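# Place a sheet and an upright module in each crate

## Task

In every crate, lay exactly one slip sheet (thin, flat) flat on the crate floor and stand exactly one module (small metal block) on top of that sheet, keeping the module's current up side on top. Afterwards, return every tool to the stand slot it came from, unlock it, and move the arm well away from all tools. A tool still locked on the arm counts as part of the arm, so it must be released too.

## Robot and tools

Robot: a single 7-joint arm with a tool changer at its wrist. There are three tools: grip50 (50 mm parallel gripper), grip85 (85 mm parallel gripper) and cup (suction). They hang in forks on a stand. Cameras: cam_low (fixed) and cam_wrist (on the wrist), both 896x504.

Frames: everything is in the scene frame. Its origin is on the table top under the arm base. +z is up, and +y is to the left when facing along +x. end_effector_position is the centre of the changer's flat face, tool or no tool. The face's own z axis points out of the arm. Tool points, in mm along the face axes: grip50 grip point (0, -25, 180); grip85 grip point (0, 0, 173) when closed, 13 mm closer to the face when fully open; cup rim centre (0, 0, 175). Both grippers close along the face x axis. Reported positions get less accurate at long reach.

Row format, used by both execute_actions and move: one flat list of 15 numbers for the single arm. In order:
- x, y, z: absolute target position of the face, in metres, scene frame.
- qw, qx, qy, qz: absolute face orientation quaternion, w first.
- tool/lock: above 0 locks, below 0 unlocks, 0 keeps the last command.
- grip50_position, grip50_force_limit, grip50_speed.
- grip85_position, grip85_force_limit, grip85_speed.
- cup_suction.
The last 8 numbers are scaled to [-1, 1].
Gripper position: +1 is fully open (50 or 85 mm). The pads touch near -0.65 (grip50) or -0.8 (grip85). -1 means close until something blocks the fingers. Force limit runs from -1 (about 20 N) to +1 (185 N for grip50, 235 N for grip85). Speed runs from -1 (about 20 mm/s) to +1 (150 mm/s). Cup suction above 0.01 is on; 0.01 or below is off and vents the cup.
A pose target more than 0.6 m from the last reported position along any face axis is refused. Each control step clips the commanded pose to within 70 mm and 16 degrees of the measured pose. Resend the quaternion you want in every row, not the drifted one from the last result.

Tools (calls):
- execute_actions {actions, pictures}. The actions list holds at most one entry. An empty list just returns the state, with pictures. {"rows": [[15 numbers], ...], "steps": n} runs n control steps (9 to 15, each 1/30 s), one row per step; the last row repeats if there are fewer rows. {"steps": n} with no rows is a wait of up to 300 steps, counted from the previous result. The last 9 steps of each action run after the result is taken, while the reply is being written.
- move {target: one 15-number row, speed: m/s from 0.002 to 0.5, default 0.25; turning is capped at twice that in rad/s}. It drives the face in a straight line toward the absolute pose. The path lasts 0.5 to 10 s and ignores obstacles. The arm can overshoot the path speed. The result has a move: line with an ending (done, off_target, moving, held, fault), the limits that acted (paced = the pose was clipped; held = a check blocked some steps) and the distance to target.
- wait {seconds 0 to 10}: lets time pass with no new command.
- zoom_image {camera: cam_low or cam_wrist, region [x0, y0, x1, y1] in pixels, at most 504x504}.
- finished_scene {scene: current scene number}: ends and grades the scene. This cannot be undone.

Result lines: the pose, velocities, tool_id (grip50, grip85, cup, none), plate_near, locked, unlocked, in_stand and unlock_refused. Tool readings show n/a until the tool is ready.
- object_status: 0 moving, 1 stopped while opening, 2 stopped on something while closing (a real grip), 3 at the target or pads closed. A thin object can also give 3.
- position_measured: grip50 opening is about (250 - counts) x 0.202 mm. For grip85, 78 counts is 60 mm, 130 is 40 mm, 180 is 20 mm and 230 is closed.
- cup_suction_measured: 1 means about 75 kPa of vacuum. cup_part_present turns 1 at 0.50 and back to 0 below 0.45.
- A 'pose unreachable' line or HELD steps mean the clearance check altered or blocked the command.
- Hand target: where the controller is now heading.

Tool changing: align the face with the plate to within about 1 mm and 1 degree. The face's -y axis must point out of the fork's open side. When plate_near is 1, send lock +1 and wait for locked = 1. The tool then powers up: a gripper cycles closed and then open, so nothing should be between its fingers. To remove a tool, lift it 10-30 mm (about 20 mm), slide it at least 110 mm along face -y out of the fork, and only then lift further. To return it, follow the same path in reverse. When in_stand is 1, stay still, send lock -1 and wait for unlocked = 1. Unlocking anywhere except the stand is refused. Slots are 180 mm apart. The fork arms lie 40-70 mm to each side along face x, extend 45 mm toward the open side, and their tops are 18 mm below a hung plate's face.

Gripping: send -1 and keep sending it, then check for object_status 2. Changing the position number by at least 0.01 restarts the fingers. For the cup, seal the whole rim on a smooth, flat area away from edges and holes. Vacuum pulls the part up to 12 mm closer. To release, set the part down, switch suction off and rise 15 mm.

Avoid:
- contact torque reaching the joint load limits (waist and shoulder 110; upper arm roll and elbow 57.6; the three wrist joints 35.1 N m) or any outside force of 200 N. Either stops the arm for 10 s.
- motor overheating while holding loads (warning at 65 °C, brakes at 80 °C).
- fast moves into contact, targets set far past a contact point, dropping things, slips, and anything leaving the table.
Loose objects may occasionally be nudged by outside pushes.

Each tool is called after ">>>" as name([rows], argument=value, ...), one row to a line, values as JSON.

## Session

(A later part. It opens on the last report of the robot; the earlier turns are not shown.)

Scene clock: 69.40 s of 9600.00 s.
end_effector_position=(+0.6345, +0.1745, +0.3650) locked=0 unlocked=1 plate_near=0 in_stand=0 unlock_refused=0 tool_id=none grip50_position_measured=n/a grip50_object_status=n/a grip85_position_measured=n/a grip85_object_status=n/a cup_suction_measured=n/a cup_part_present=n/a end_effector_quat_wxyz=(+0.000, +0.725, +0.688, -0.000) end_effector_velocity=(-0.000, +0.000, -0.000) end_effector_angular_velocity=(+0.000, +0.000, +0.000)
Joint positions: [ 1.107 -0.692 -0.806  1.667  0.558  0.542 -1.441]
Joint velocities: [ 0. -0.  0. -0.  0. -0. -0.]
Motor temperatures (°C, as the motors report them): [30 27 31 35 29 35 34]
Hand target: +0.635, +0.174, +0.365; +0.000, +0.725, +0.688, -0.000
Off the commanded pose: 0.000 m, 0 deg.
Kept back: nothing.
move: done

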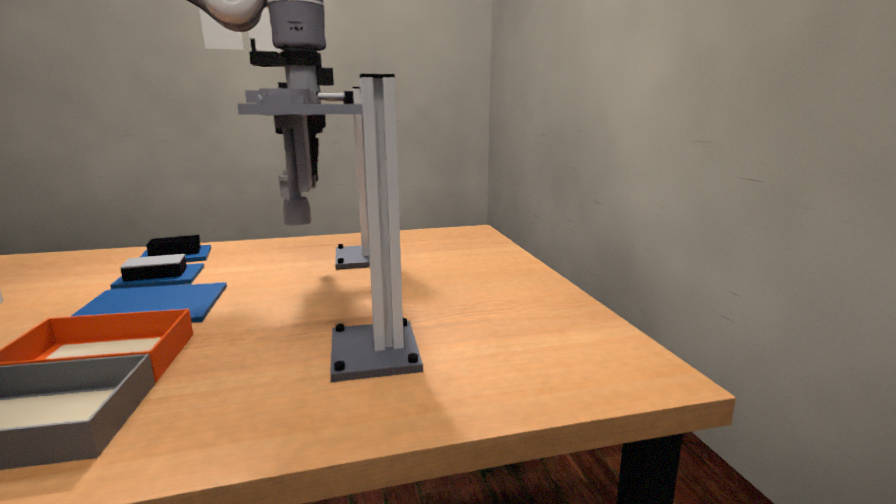

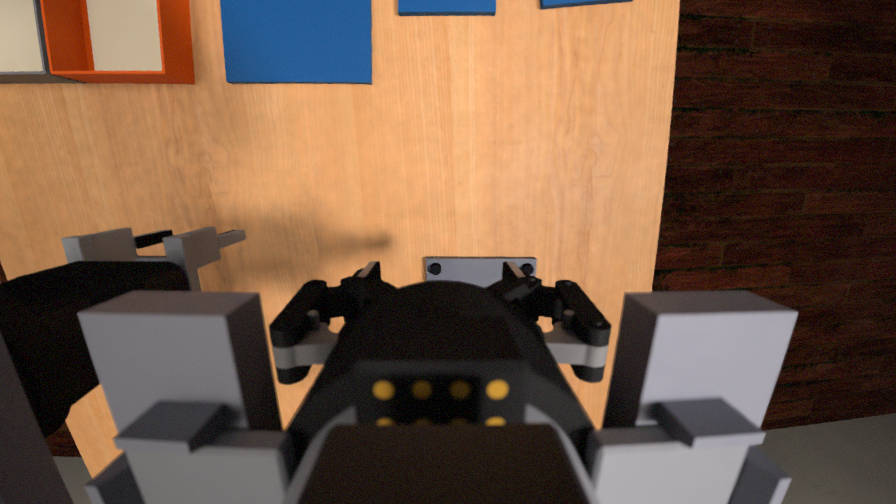

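>>> move(target=[0.6345,0.1745,0.3605,0,0.7254,0.6884,0,0,1,0,0,1,0,0,0], speed=0.01)

>>> execute_actions([
  {"rows":[[0.6345,0.1745,0.3605,0,0.7254,0.6884,0,1,1,0,0,1,0,0,0]]},
])

>>> execute_actions([
  {"steps":35},
])

>>> move(target=[0.6345,0.1748,0.381,0,0.7254,0.6884,0,0,1,0,0,1,0,0,0], speed=0.05)

>>> move(target=[0.5045,0.1816,0.381,0,0.7254,0.6884,0,0,1,0,0,1,0,0,0], speed=0.1)

>>> move(target=[0.325,0.185,0.27,0,0.703,0.711,0,0,1,0,0,1,0,0,0])

Scene clock: 70.53 s of 9600.00 s.
end_effector_position=(+0.6346, +0.1745, +0.3609) locked=0 unlocked=1 plate_near=1 in_stand=1 unlock_refused=0 tool_id=none grip50_position_measured=n/a grip50_object_status=n/a grip85_position_measured=n/a grip85_object_status=n/a cup_suction_measured=n/a cup_part_present=n/a end_effector_quat_wxyz=(+0.000, +0.725, +0.688, +0.000) end_effector_velocity=(-0.000, -0.000, -0.000) end_effector_angular_velocity=(+0.000, +0.000, -0.000)
Joint positions: [ 1.104 -0.699 -0.802  1.667  0.563  0.549 -1.444]
Joint velocities: [-0.  0.  0.  0.  0. -0. -0.]
Motor temperatures (°C, as the motors report them): [30 27 31 35 29 35 34]
Hand target: +0.635, +0.174, +0.361; +0.000, +0.725, +0.688, -0.000
Off the commanded pose: 0.000 m, 0 deg.
Kept back: nothing.
move: done

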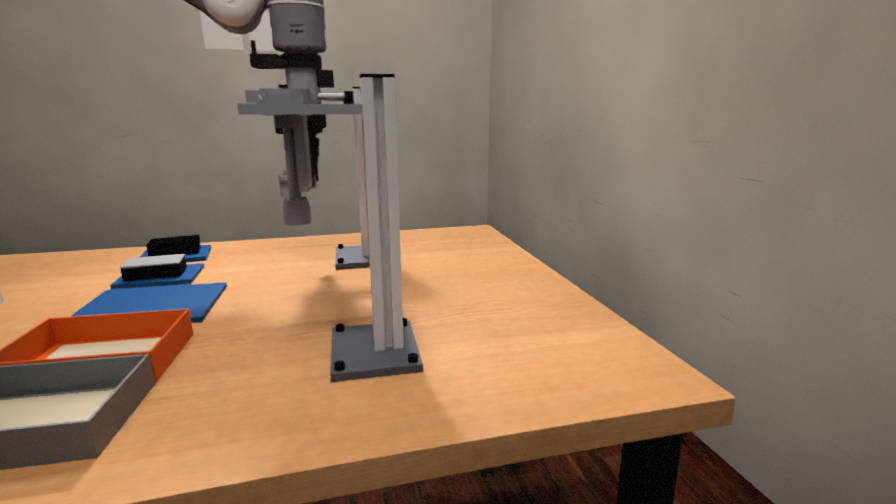

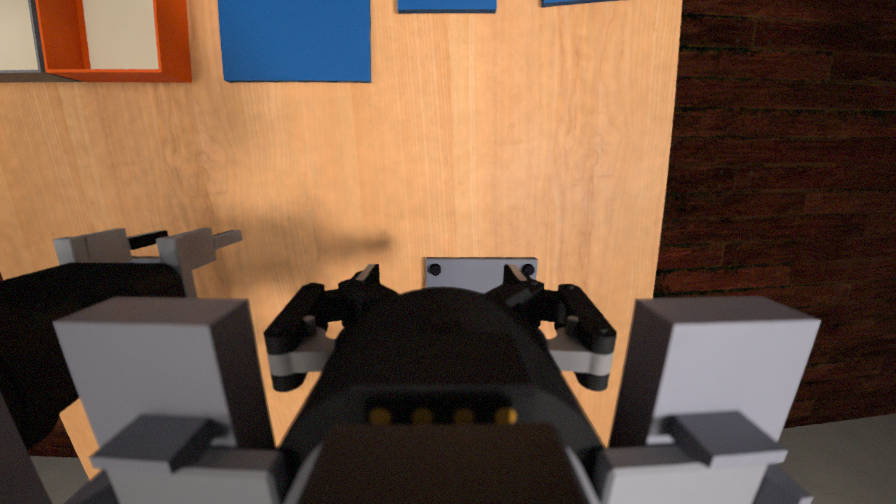

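Scene clock: 70.73 s of 9600.00 s.
end_effector_position=(+0.6346, +0.1745, +0.3609) locked=0 unlocked=0 plate_near=1 in_stand=1 unlock_refused=0 tool_id=none grip50_position_measured=n/a grip50_object_status=n/a grip85_position_measured=n/a grip85_object_status=n/a cup_suction_measured=n/a cup_part_present=n/a end_effector_quat_wxyz=(+0.000, +0.725, +0.688, +0.000) end_effector_velocity=(-0.000, +0.000, +0.000) end_effector_angular_velocity=(+0.000, -0.000, +0.001)
Joint positions: [ 1.104 -0.699 -0.802  1.667  0.563  0.549 -1.444]
Joint velocities: [ 0.  0.  0. -0.  0. -0. -0.]
Motor temperatures (°C, as the motors report them): [30 27 31 35 29 35 34]
Steps of this call (steps 1 to 6: the first 6 steps of this action). Readings (end_effector_position | what the end effector reports):
1: (+0.6346, +0.1745, +0.3609) | locked=0 unlocked=0 plate_near=1 in_stand=1 unlock_refused=0 tool_id=none grip50_position_measured=n/a grip50_object_status=n/a grip85_position_measured=n/a grip85_object_status=n/a cup_suction_measured=n/a cup_part_present=n/a
2: (+0.6346, +0.1745, +0.3609) | locked=0 unlocked=0 plate_near=1 in_stand=1 unlock_refused=0 tool_id=none grip50_position_measured=n/a grip50_object_status=n/a grip85_position_measured=n/a grip85_object_status=n/a cup_suction_measured=n/a cup_part_present=n/a
4: (+0.6346, +0.1745, +0.3609) | locked=0 unlocked=0 plate_near=1 in_stand=1 unlock_refused=0 tool_id=none grip50_position_measured=n/a grip50_object_status=n/a grip85_position_measured=n/a grip85_object_status=n/a cup_suction_measured=n/a cup_part_present=n/a
6: the state above

Scene clock: 71.90 s of 9600.00 s.
end_effector_position=(+0.6348, +0.1746, +0.3611) locked=1 unlocked=0 plate_near=1 in_stand=1 unlock_refused=0 tool_id=grip85 grip50_position_measured=n/a grip50_object_status=n/a grip85_position_measured=n/a grip85_object_status=n/a cup_suction_measured=n/a cup_part_present=n/a end_effector_quat_wxyz=(+0.000, +0.725, +0.688, +0.001) end_effector_velocity=(-0.000, -0.000, -0.000) end_effector_angular_velocity=(+0.000, +0.001, -0.001)
Joint positions: [ 1.103 -0.699 -0.802  1.667  0.563  0.549 -1.444]
Joint velocities: [-0.     0.     0.     0.001  0.001 -0.     0.   ]
Motor temperatures (°C, as the motors report them): [30 27 31 35 29 35 34]
Hand target: +0.634, +0.174, +0.361; +0.000, +0.725, +0.688, -0.000
Off the commanded pose: 0.001 m, 0 deg.
Kept back: nothing.
Steps of this call (steps 1 to 9: the last 9 steps of your previous action; steps 10 to 35: nothing new was sent). Readings (end_effector_position | what the end effector reports):
1: (+0.6346, +0.1745, +0.3609) | locked=0 unlocked=0 plate_near=1 in_stand=1 unlock_refused=0 tool_id=none grip50_position_measured=n/a grip50_object_status=n/a grip85_position_measured=n/a grip85_object_status=n/a cup_suction_measured=n/a cup_part_present=n/a
2: (+0.6346, +0.1745, +0.3609) | locked=0 unlocked=0 plate_near=1 in_stand=1 unlock_refused=0 tool_id=none grip50_position_measured=n/a grip50_object_status=n/a grip85_position_measured=n/a grip85_object_status=n/a cup_suction_measured=n/a cup_part_present=n/a
4: (+0.6346, +0.1745, +0.3609) | locked=0 unlocked=0 plate_near=1 in_stand=1 unlock_refused=0 tool_id=none grip50_position_measured=n/a grip50_object_status=n/a grip85_position_measured=n/a grip85_object_status=n/a cup_suction_measured=n/a cup_part_present=n/a
8: (+0.6346, +0.1745, +0.3609) | locked=0 unlocked=0 plate_near=1 in_stand=1 unlock_refused=0 tool_id=none grip50_position_measured=n/a grip50_object_status=n/a grip85_position_measured=n/a grip85_object_status=n/a cup_suction_measured=n/a cup_part_present=n/a
35: the state above

Scene clock: 72.60 s of 9600.00 s.
end_effector_position=(+0.6346, +0.1747, +0.3811) locked=1 unlocked=0 plate_near=1 in_stand=0 unlock_refused=0 tool_id=grip85 grip50_position_measured=n/a grip50_object_status=n/a grip85_position_measured=n/a grip85_object_status=n/a cup_suction_measured=n/a cup_part_present=n/a end_effector_quat_wxyz=(-0.000, +0.725, +0.688, +0.000) end_effector_velocity=(+0.000, -0.000, -0.000) end_effector_angular_velocity=(-0.001, -0.000, +0.000)
Joint positions: [ 1.117 -0.665 -0.82   1.664  0.537  0.517 -1.431]
Joint velocities: [ 0. -0. -0.  0. -0.  0.  0.]
Motor temperatures (°C, as the motors report them): [30 27 31 35 29 35 34]
Hand target: +0.634, +0.175, +0.381; -0.000, +0.725, +0.688, +0.000
Off the commanded pose: 0.000 m, 0 deg.
Kept back: nothing.
move: done

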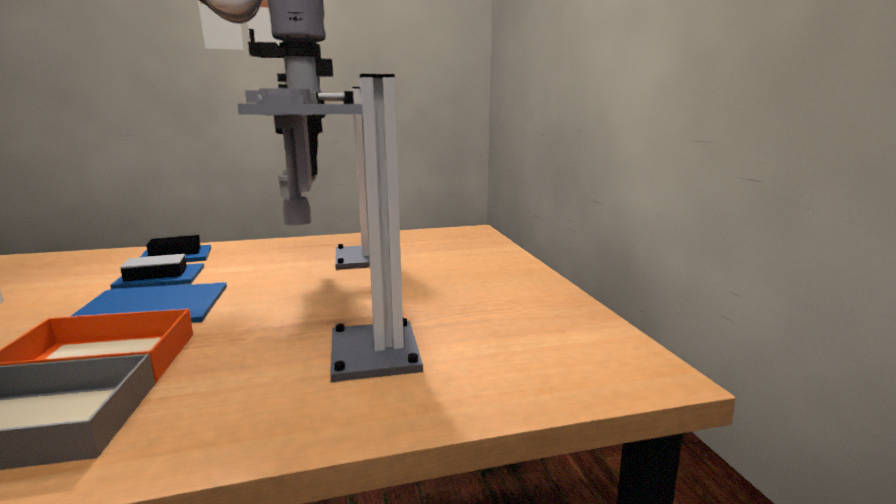

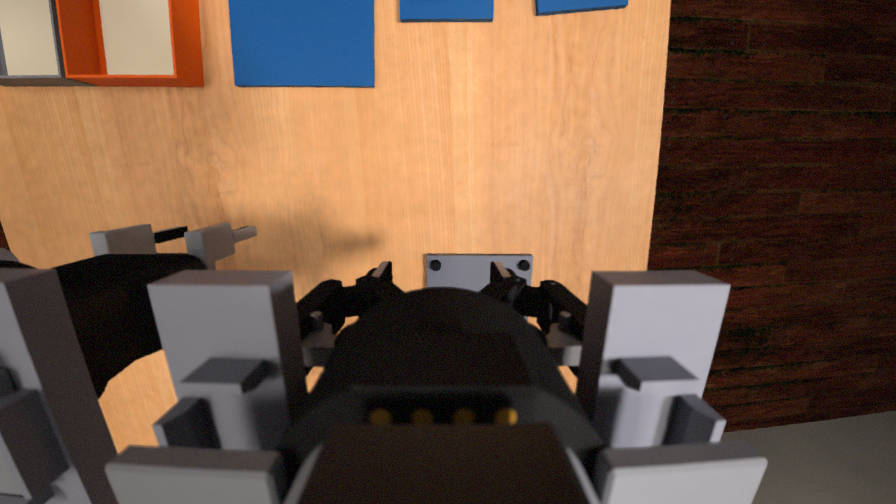

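Scene clock: 74.20 s of 9600.00 s.
end_effector_position=(+0.5043, +0.1815, +0.3809) locked=1 unlocked=0 plate_near=1 in_stand=0 unlock_refused=0 tool_id=grip85 grip50_position_measured=n/a grip50_object_status=n/a grip85_position_measured=n/a grip85_object_status=n/a cup_suction_measured=n/a cup_part_present=n/a end_effector_quat_wxyz=(-0.000, +0.726, +0.688, -0.000) end_effector_velocity=(+0.000, -0.000, -0.000) end_effector_angular_velocity=(-0.001, +0.000, -0.000)
Joint positions: [ 1.452 -0.393 -0.95   2.104  0.419  0.723 -1.306]
Joint velocities: [-0.    -0.001  0.    -0.     0.    -0.    -0.   ]
Motor temperatures (°C, as the motors report them): [30 27 31 35 29 35 34]
Hand target: +0.504, +0.181, +0.381; -0.000, +0.726, +0.688, -0.000
Off the commanded pose: 0.000 m, 0 deg.
Kept back: nothing.
move: done

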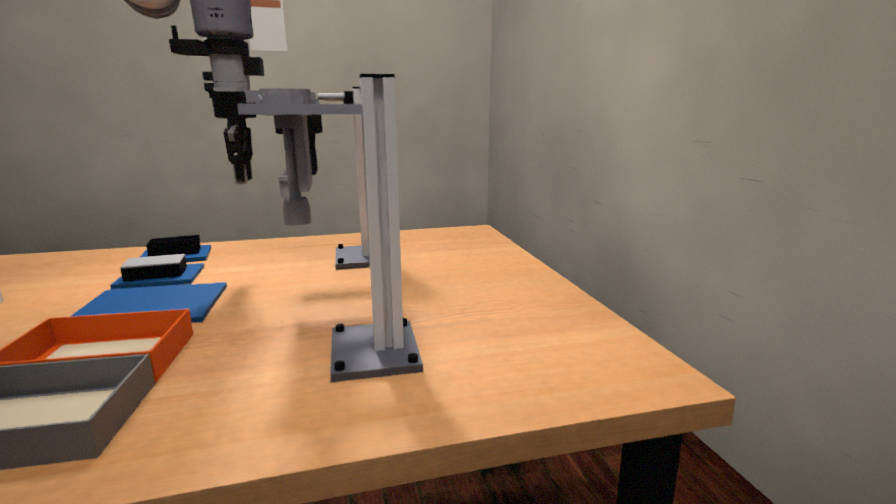

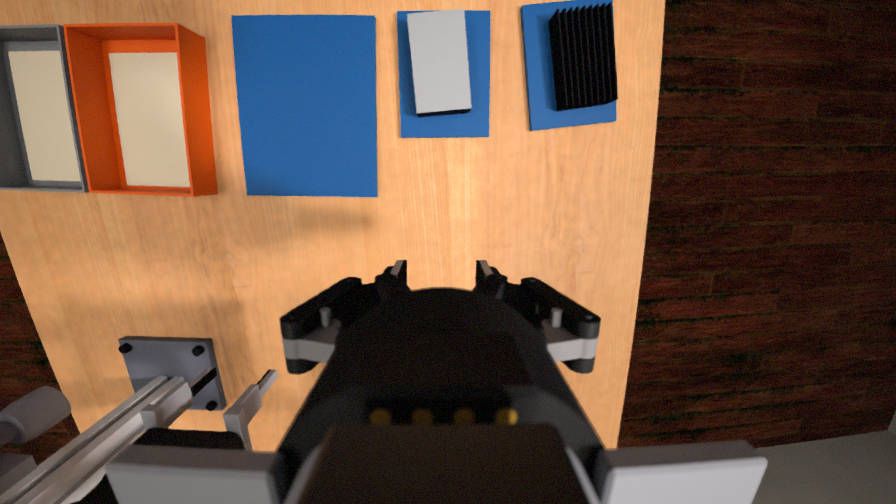

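Scene clock: 75.40 s of 9600.00 s.
end_effector_position=(+0.3251, +0.1846, +0.2703) locked=1 unlocked=0 plate_near=1 in_stand=0 unlock_refused=0 tool_id=grip85 grip50_position_measured=n/a grip50_object_status=n/a grip85_position_measured=3 grip85_object_status=3 cup_suction_measured=n/a cup_part_present=n/a end_effector_quat_wxyz=(+0.001, +0.703, +0.711, -0.000) end_effector_velocity=(+0.000, -0.000, +0.000) end_effector_angular_velocity=(+0.001, -0.001, -0.001)
Joint positions: [ 1.647 -0.434 -0.73   2.496  0.738  1.153 -1.353]
Joint velocities: [ 0.     0.001 -0.001  0.     0.     0.    -0.   ]
Motor temperatures (°C, as the motors report them): [30 27 31 35 29 35 34]
Hand target: +0.325, +0.185, +0.270; +0.001, +0.703, +0.711, -0.000
Off the commanded pose: 0.000 m, 0 deg.
Kept back: nothing.
move: done

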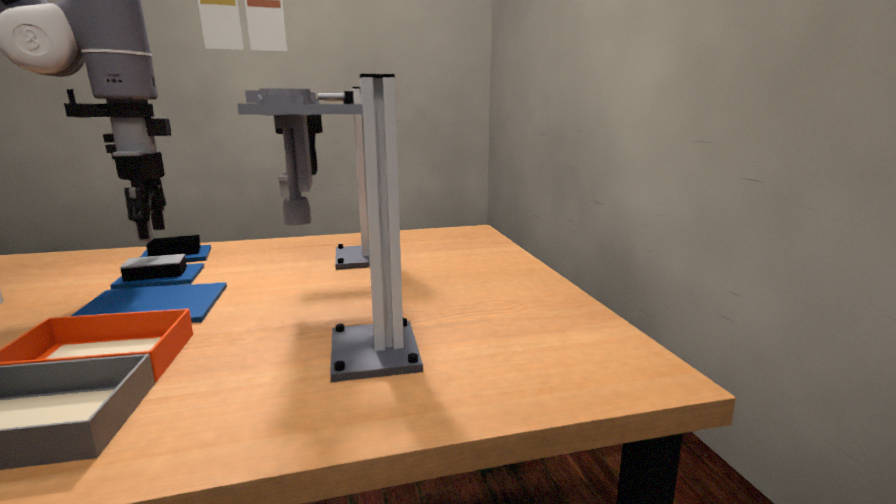

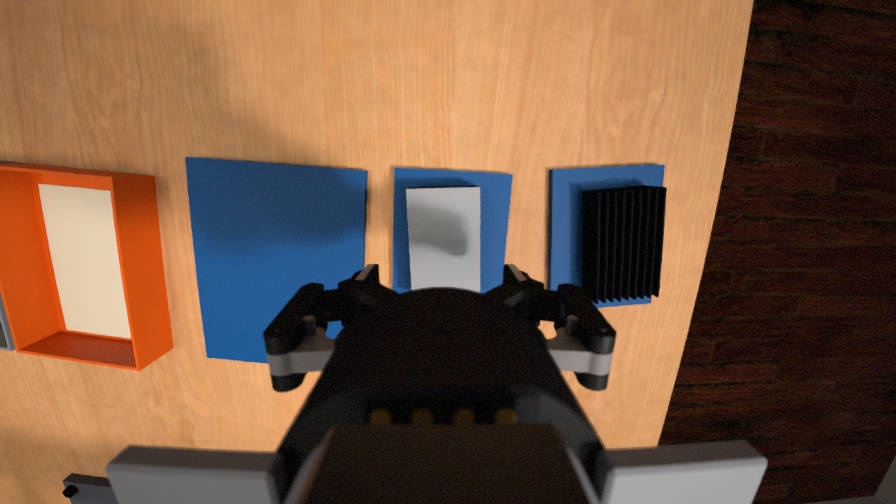

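>>> move(target=[0.325,0.188,0.203,0,0.697,0.717,0,0,1,0,0,1,0,0,0], speed=0.06)

>>> move(target=[0.325,0.188,0.203,0,0.697,0.717,0,0,1,0,0,-1,-0.3,-0.5,0])

>>> move(target=[0.325,0.188,0.27,0,0.697,0.717,0,0,1,0,0,-1,-0.3,-0.5,0], speed=0.1)

>>> move(target=[0.341,-0.311,0.27,0,0.749,0.663,0,0,1,0,0,-1,-0.3,-0.5,0])

>>> move(target=[0.341,-0.311,0.2,0,0.749,0.663,0,0,1,0,0,-1,-0.3,-0.5,0], speed=0.03)

Scene clock: 77.27 s of 9600.00 s.
end_effector_position=(+0.3251, +0.1880, +0.2031) locked=1 unlocked=0 plate_near=1 in_stand=0 unlock_refused=0 tool_id=grip85 grip50_position_measured=n/a grip50_object_status=n/a grip85_position_measured=3 grip85_object_status=3 cup_suction_measured=n/a cup_part_present=n/a end_effector_quat_wxyz=(+0.000, +0.697, +0.717, +0.000) end_effector_velocity=(+0.000, -0.000, +0.000) end_effector_angular_velocity=(+0.000, -0.000, -0.000)
Joint positions: [ 1.463 -0.675 -0.506  2.345  1.024  1.216 -1.582]
Joint velocities: [ 0.     0.001 -0.001  0.    -0.    -0.     0.   ]
Motor temperatures (°C, as the motors report them): [30 27 31 35 29 35 34]
Hand target: +0.325, +0.188, +0.203; +0.000, +0.697, +0.717, +0.000
Off the commanded pose: 0.000 m, 0 deg.
Kept back: nothing.
move: done

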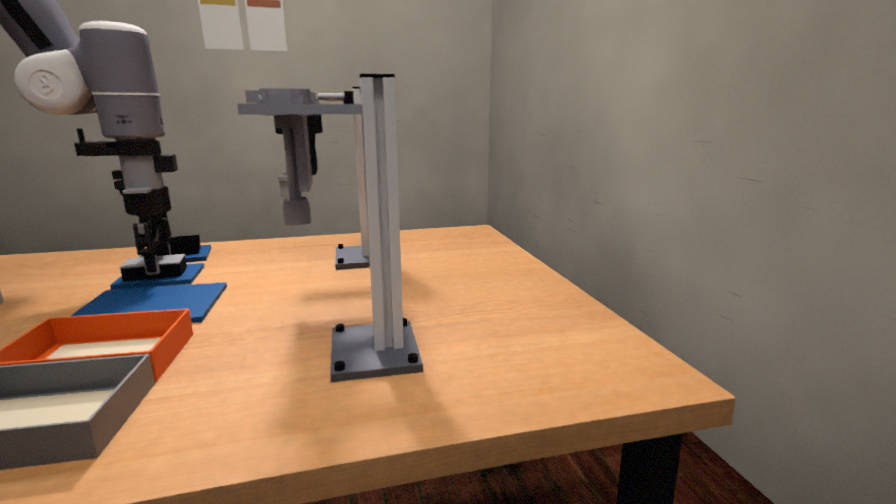

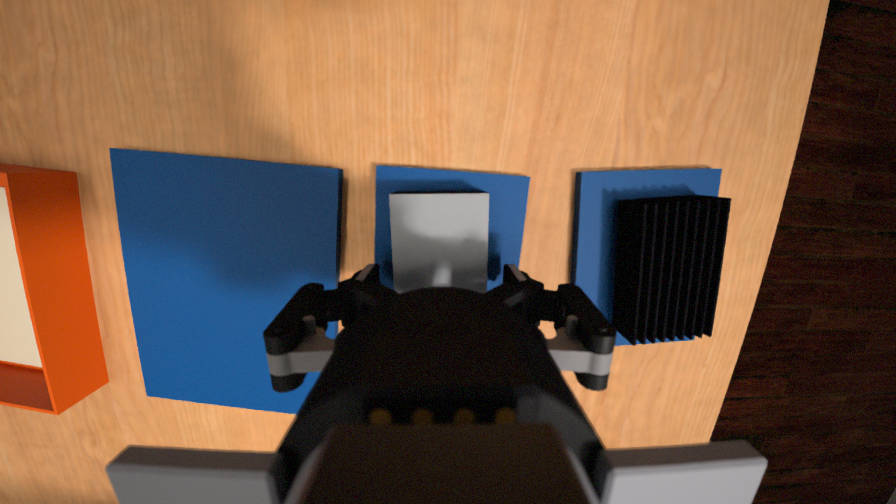

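Scene clock: 78.13 s of 9600.00 s.
end_effector_position=(+0.3250, +0.1879, +0.2033) locked=1 unlocked=0 plate_near=1 in_stand=0 unlock_refused=0 tool_id=grip85 grip50_position_measured=n/a grip50_object_status=n/a grip85_position_measured=80 grip85_object_status=2 cup_suction_measured=n/a cup_part_present=n/a end_effector_quat_wxyz=(+0.000, +0.697, +0.717, +0.000) end_effector_velocity=(-0.000, -0.000, -0.000) end_effector_angular_velocity=(+0.000, +0.000, -0.000)
Joint positions: [ 1.463 -0.674 -0.505  2.346  1.023  1.217 -1.582]
Joint velocities: [-0.  0.  0.  0.  0. -0. -0.]
Motor temperatures (°C, as the motors report them): [30 27 31 35 29 35 34]
Hand target: +0.325, +0.188, +0.203; +0.000, +0.697, +0.717, -0.000
Off the commanded pose: 0.000 m, 0 deg.
Kept back: nothing.
move: done

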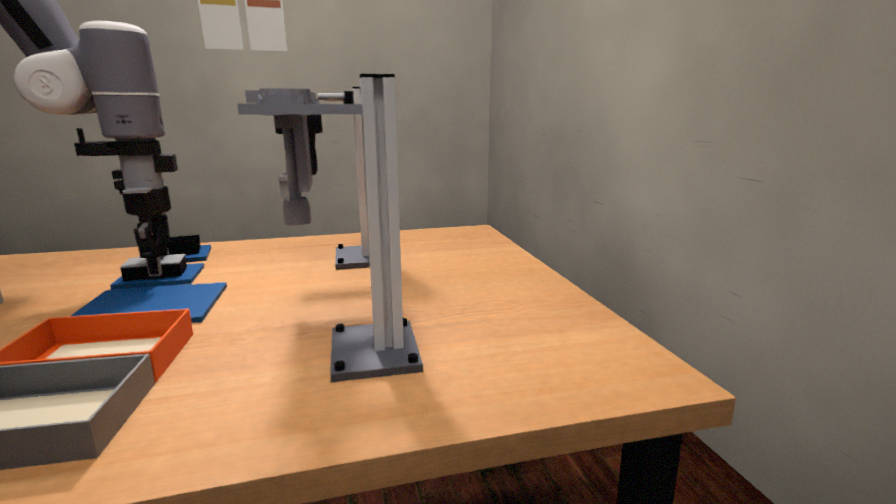

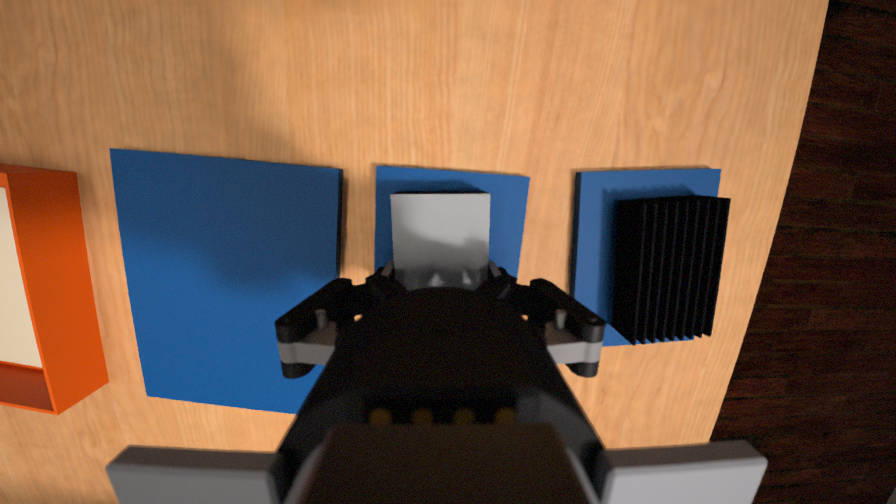

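Scene clock: 79.10 s of 9600.00 s.
end_effector_position=(+0.3249, +0.1881, +0.2699) locked=1 unlocked=0 plate_near=1 in_stand=0 unlock_refused=0 tool_id=grip85 grip50_position_measured=n/a grip50_object_status=n/a grip85_position_measured=80 grip85_object_status=2 cup_suction_measured=n/a cup_part_present=n/a end_effector_quat_wxyz=(-0.000, +0.697, +0.717, -0.000) end_effector_velocity=(+0.000, -0.000, -0.000) end_effector_angular_velocity=(-0.001, +0.000, -0.001)
Joint positions: [ 1.639 -0.433 -0.715  2.493  0.732  1.155 -1.358]
Joint velocities: [-0.002 -0.002  0.001 -0.001  0.    -0.     0.   ]
Motor temperatures (°C, as the motors report them): [30 27 31 35 29 35 34]
Hand target: +0.325, +0.188, +0.270; -0.000, +0.697, +0.717, -0.000
Off the commanded pose: 0.000 m, 0 deg.
Kept back: nothing.
move: done

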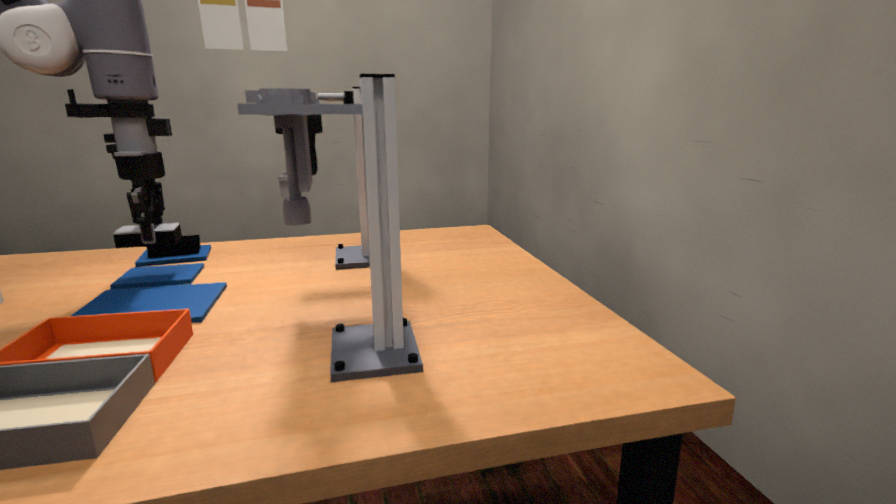

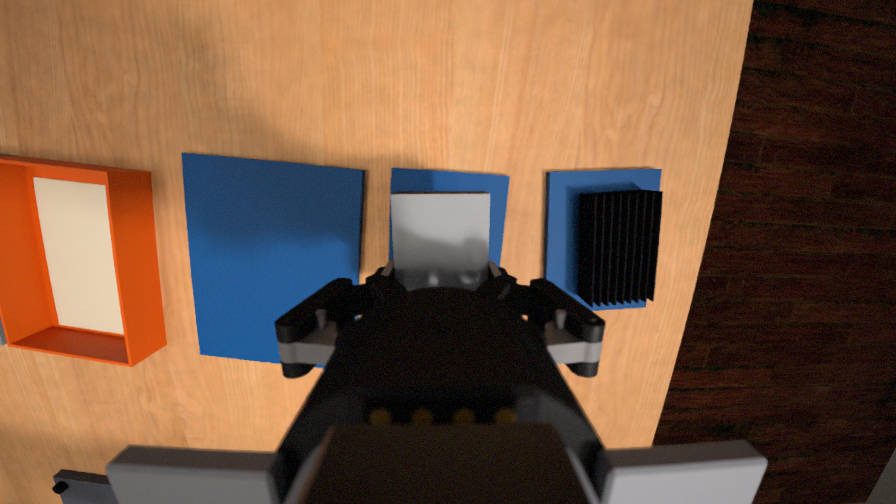

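Scene clock: 81.47 s of 9600.00 s.
end_effector_position=(+0.3406, -0.3100, +0.2700) locked=1 unlocked=0 plate_near=1 in_stand=0 unlock_refused=0 tool_id=grip85 grip50_position_measured=n/a grip50_object_status=n/a grip85_position_measured=80 grip85_object_status=2 cup_suction_measured=n/a cup_part_present=n/a end_effector_quat_wxyz=(-0.000, +0.749, +0.663, +0.000) end_effector_velocity=(+0.000, +0.001, +0.000) end_effector_angular_velocity=(+0.001, -0.001, +0.001)
Joint positions: [ 0.362 -0.588 -0.839  2.251  0.784  0.954 -2.558]
Joint velocities: [ 0.001  0.001  0.     0.    -0.    -0.     0.001]
Motor temperatures (°C, as the motors report them): [30 27 31 35 29 35 34]
Hand target: +0.341, -0.310, +0.270; -0.000, +0.749, +0.663, +0.000
Off the commanded pose: 0.001 m, 0 deg.
Kept back: nothing.
move: done

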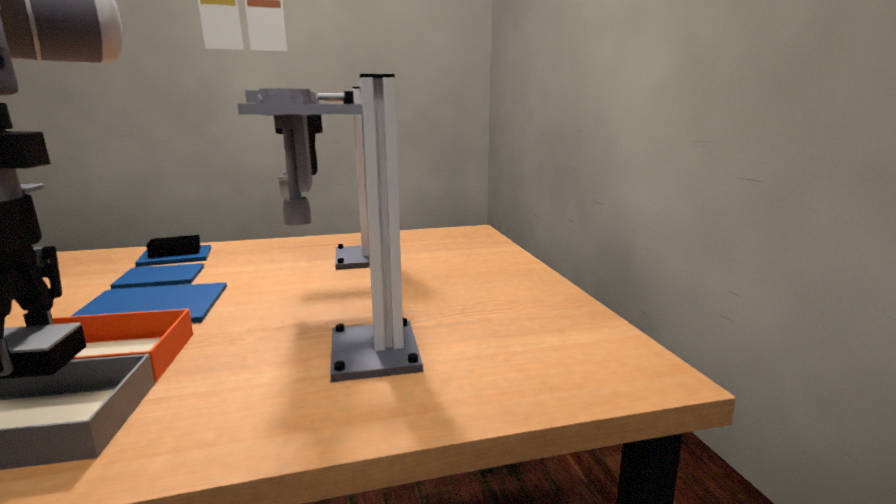

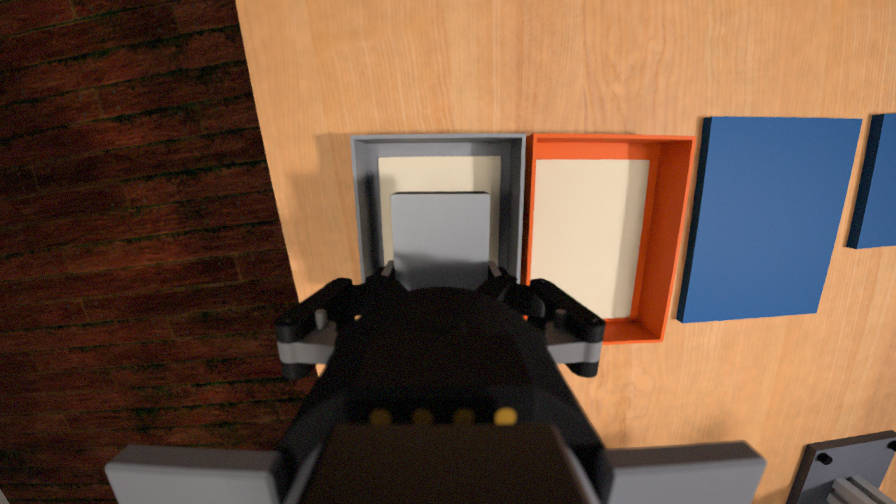

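Scene clock: 84.03 s of 9600.00 s.
end_effector_position=(+0.3410, -0.3110, +0.2000) locked=1 unlocked=0 plate_near=1 in_stand=0 unlock_refused=0 tool_id=grip85 grip50_position_measured=n/a grip50_object_status=n/a grip85_position_measured=80 grip85_object_status=2 cup_suction_measured=n/a cup_part_present=n/a end_effector_quat_wxyz=(-0.000, +0.749, +0.663, -0.000) end_effector_velocity=(+0.000, -0.000, +0.000) end_effector_angular_velocity=(+0.000, -0.001, -0.000)
Joint positions: [ 0.226 -0.78  -0.671  2.15   0.978  1.024 -2.68 ]
Joint velocities: [-0.     0.001  0.    -0.    -0.    -0.     0.   ]
Motor temperatures (°C, as the motors report them): [30 27 31 35 29 35 34]
Hand target: +0.341, -0.311, +0.200; +0.000, +0.749, +0.663, -0.000
Off the commanded pose: 0.000 m, 0 deg.
Kept back: nothing.
move: done

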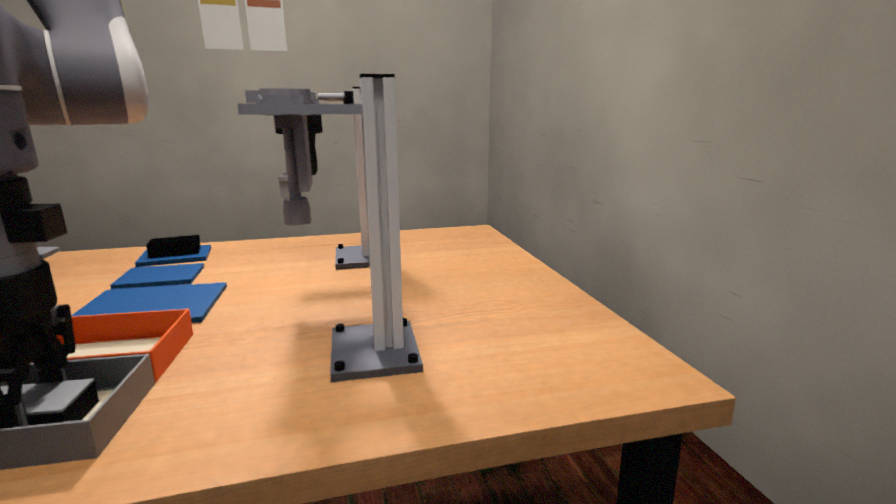

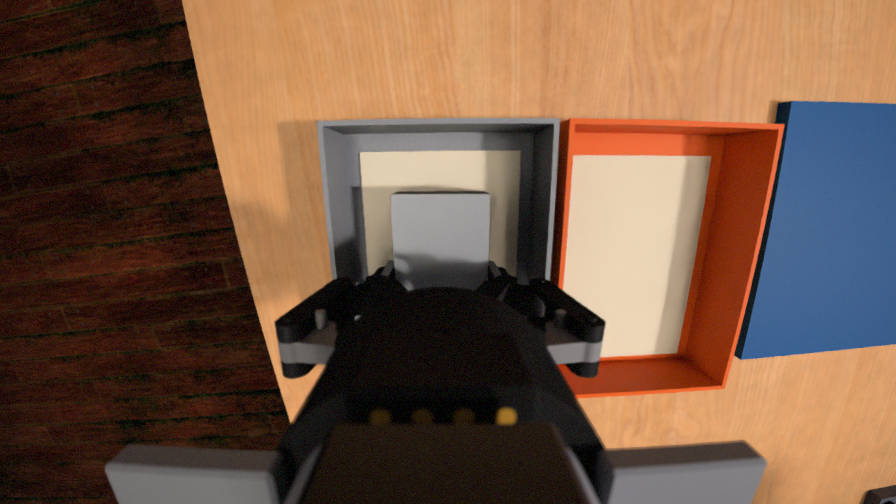

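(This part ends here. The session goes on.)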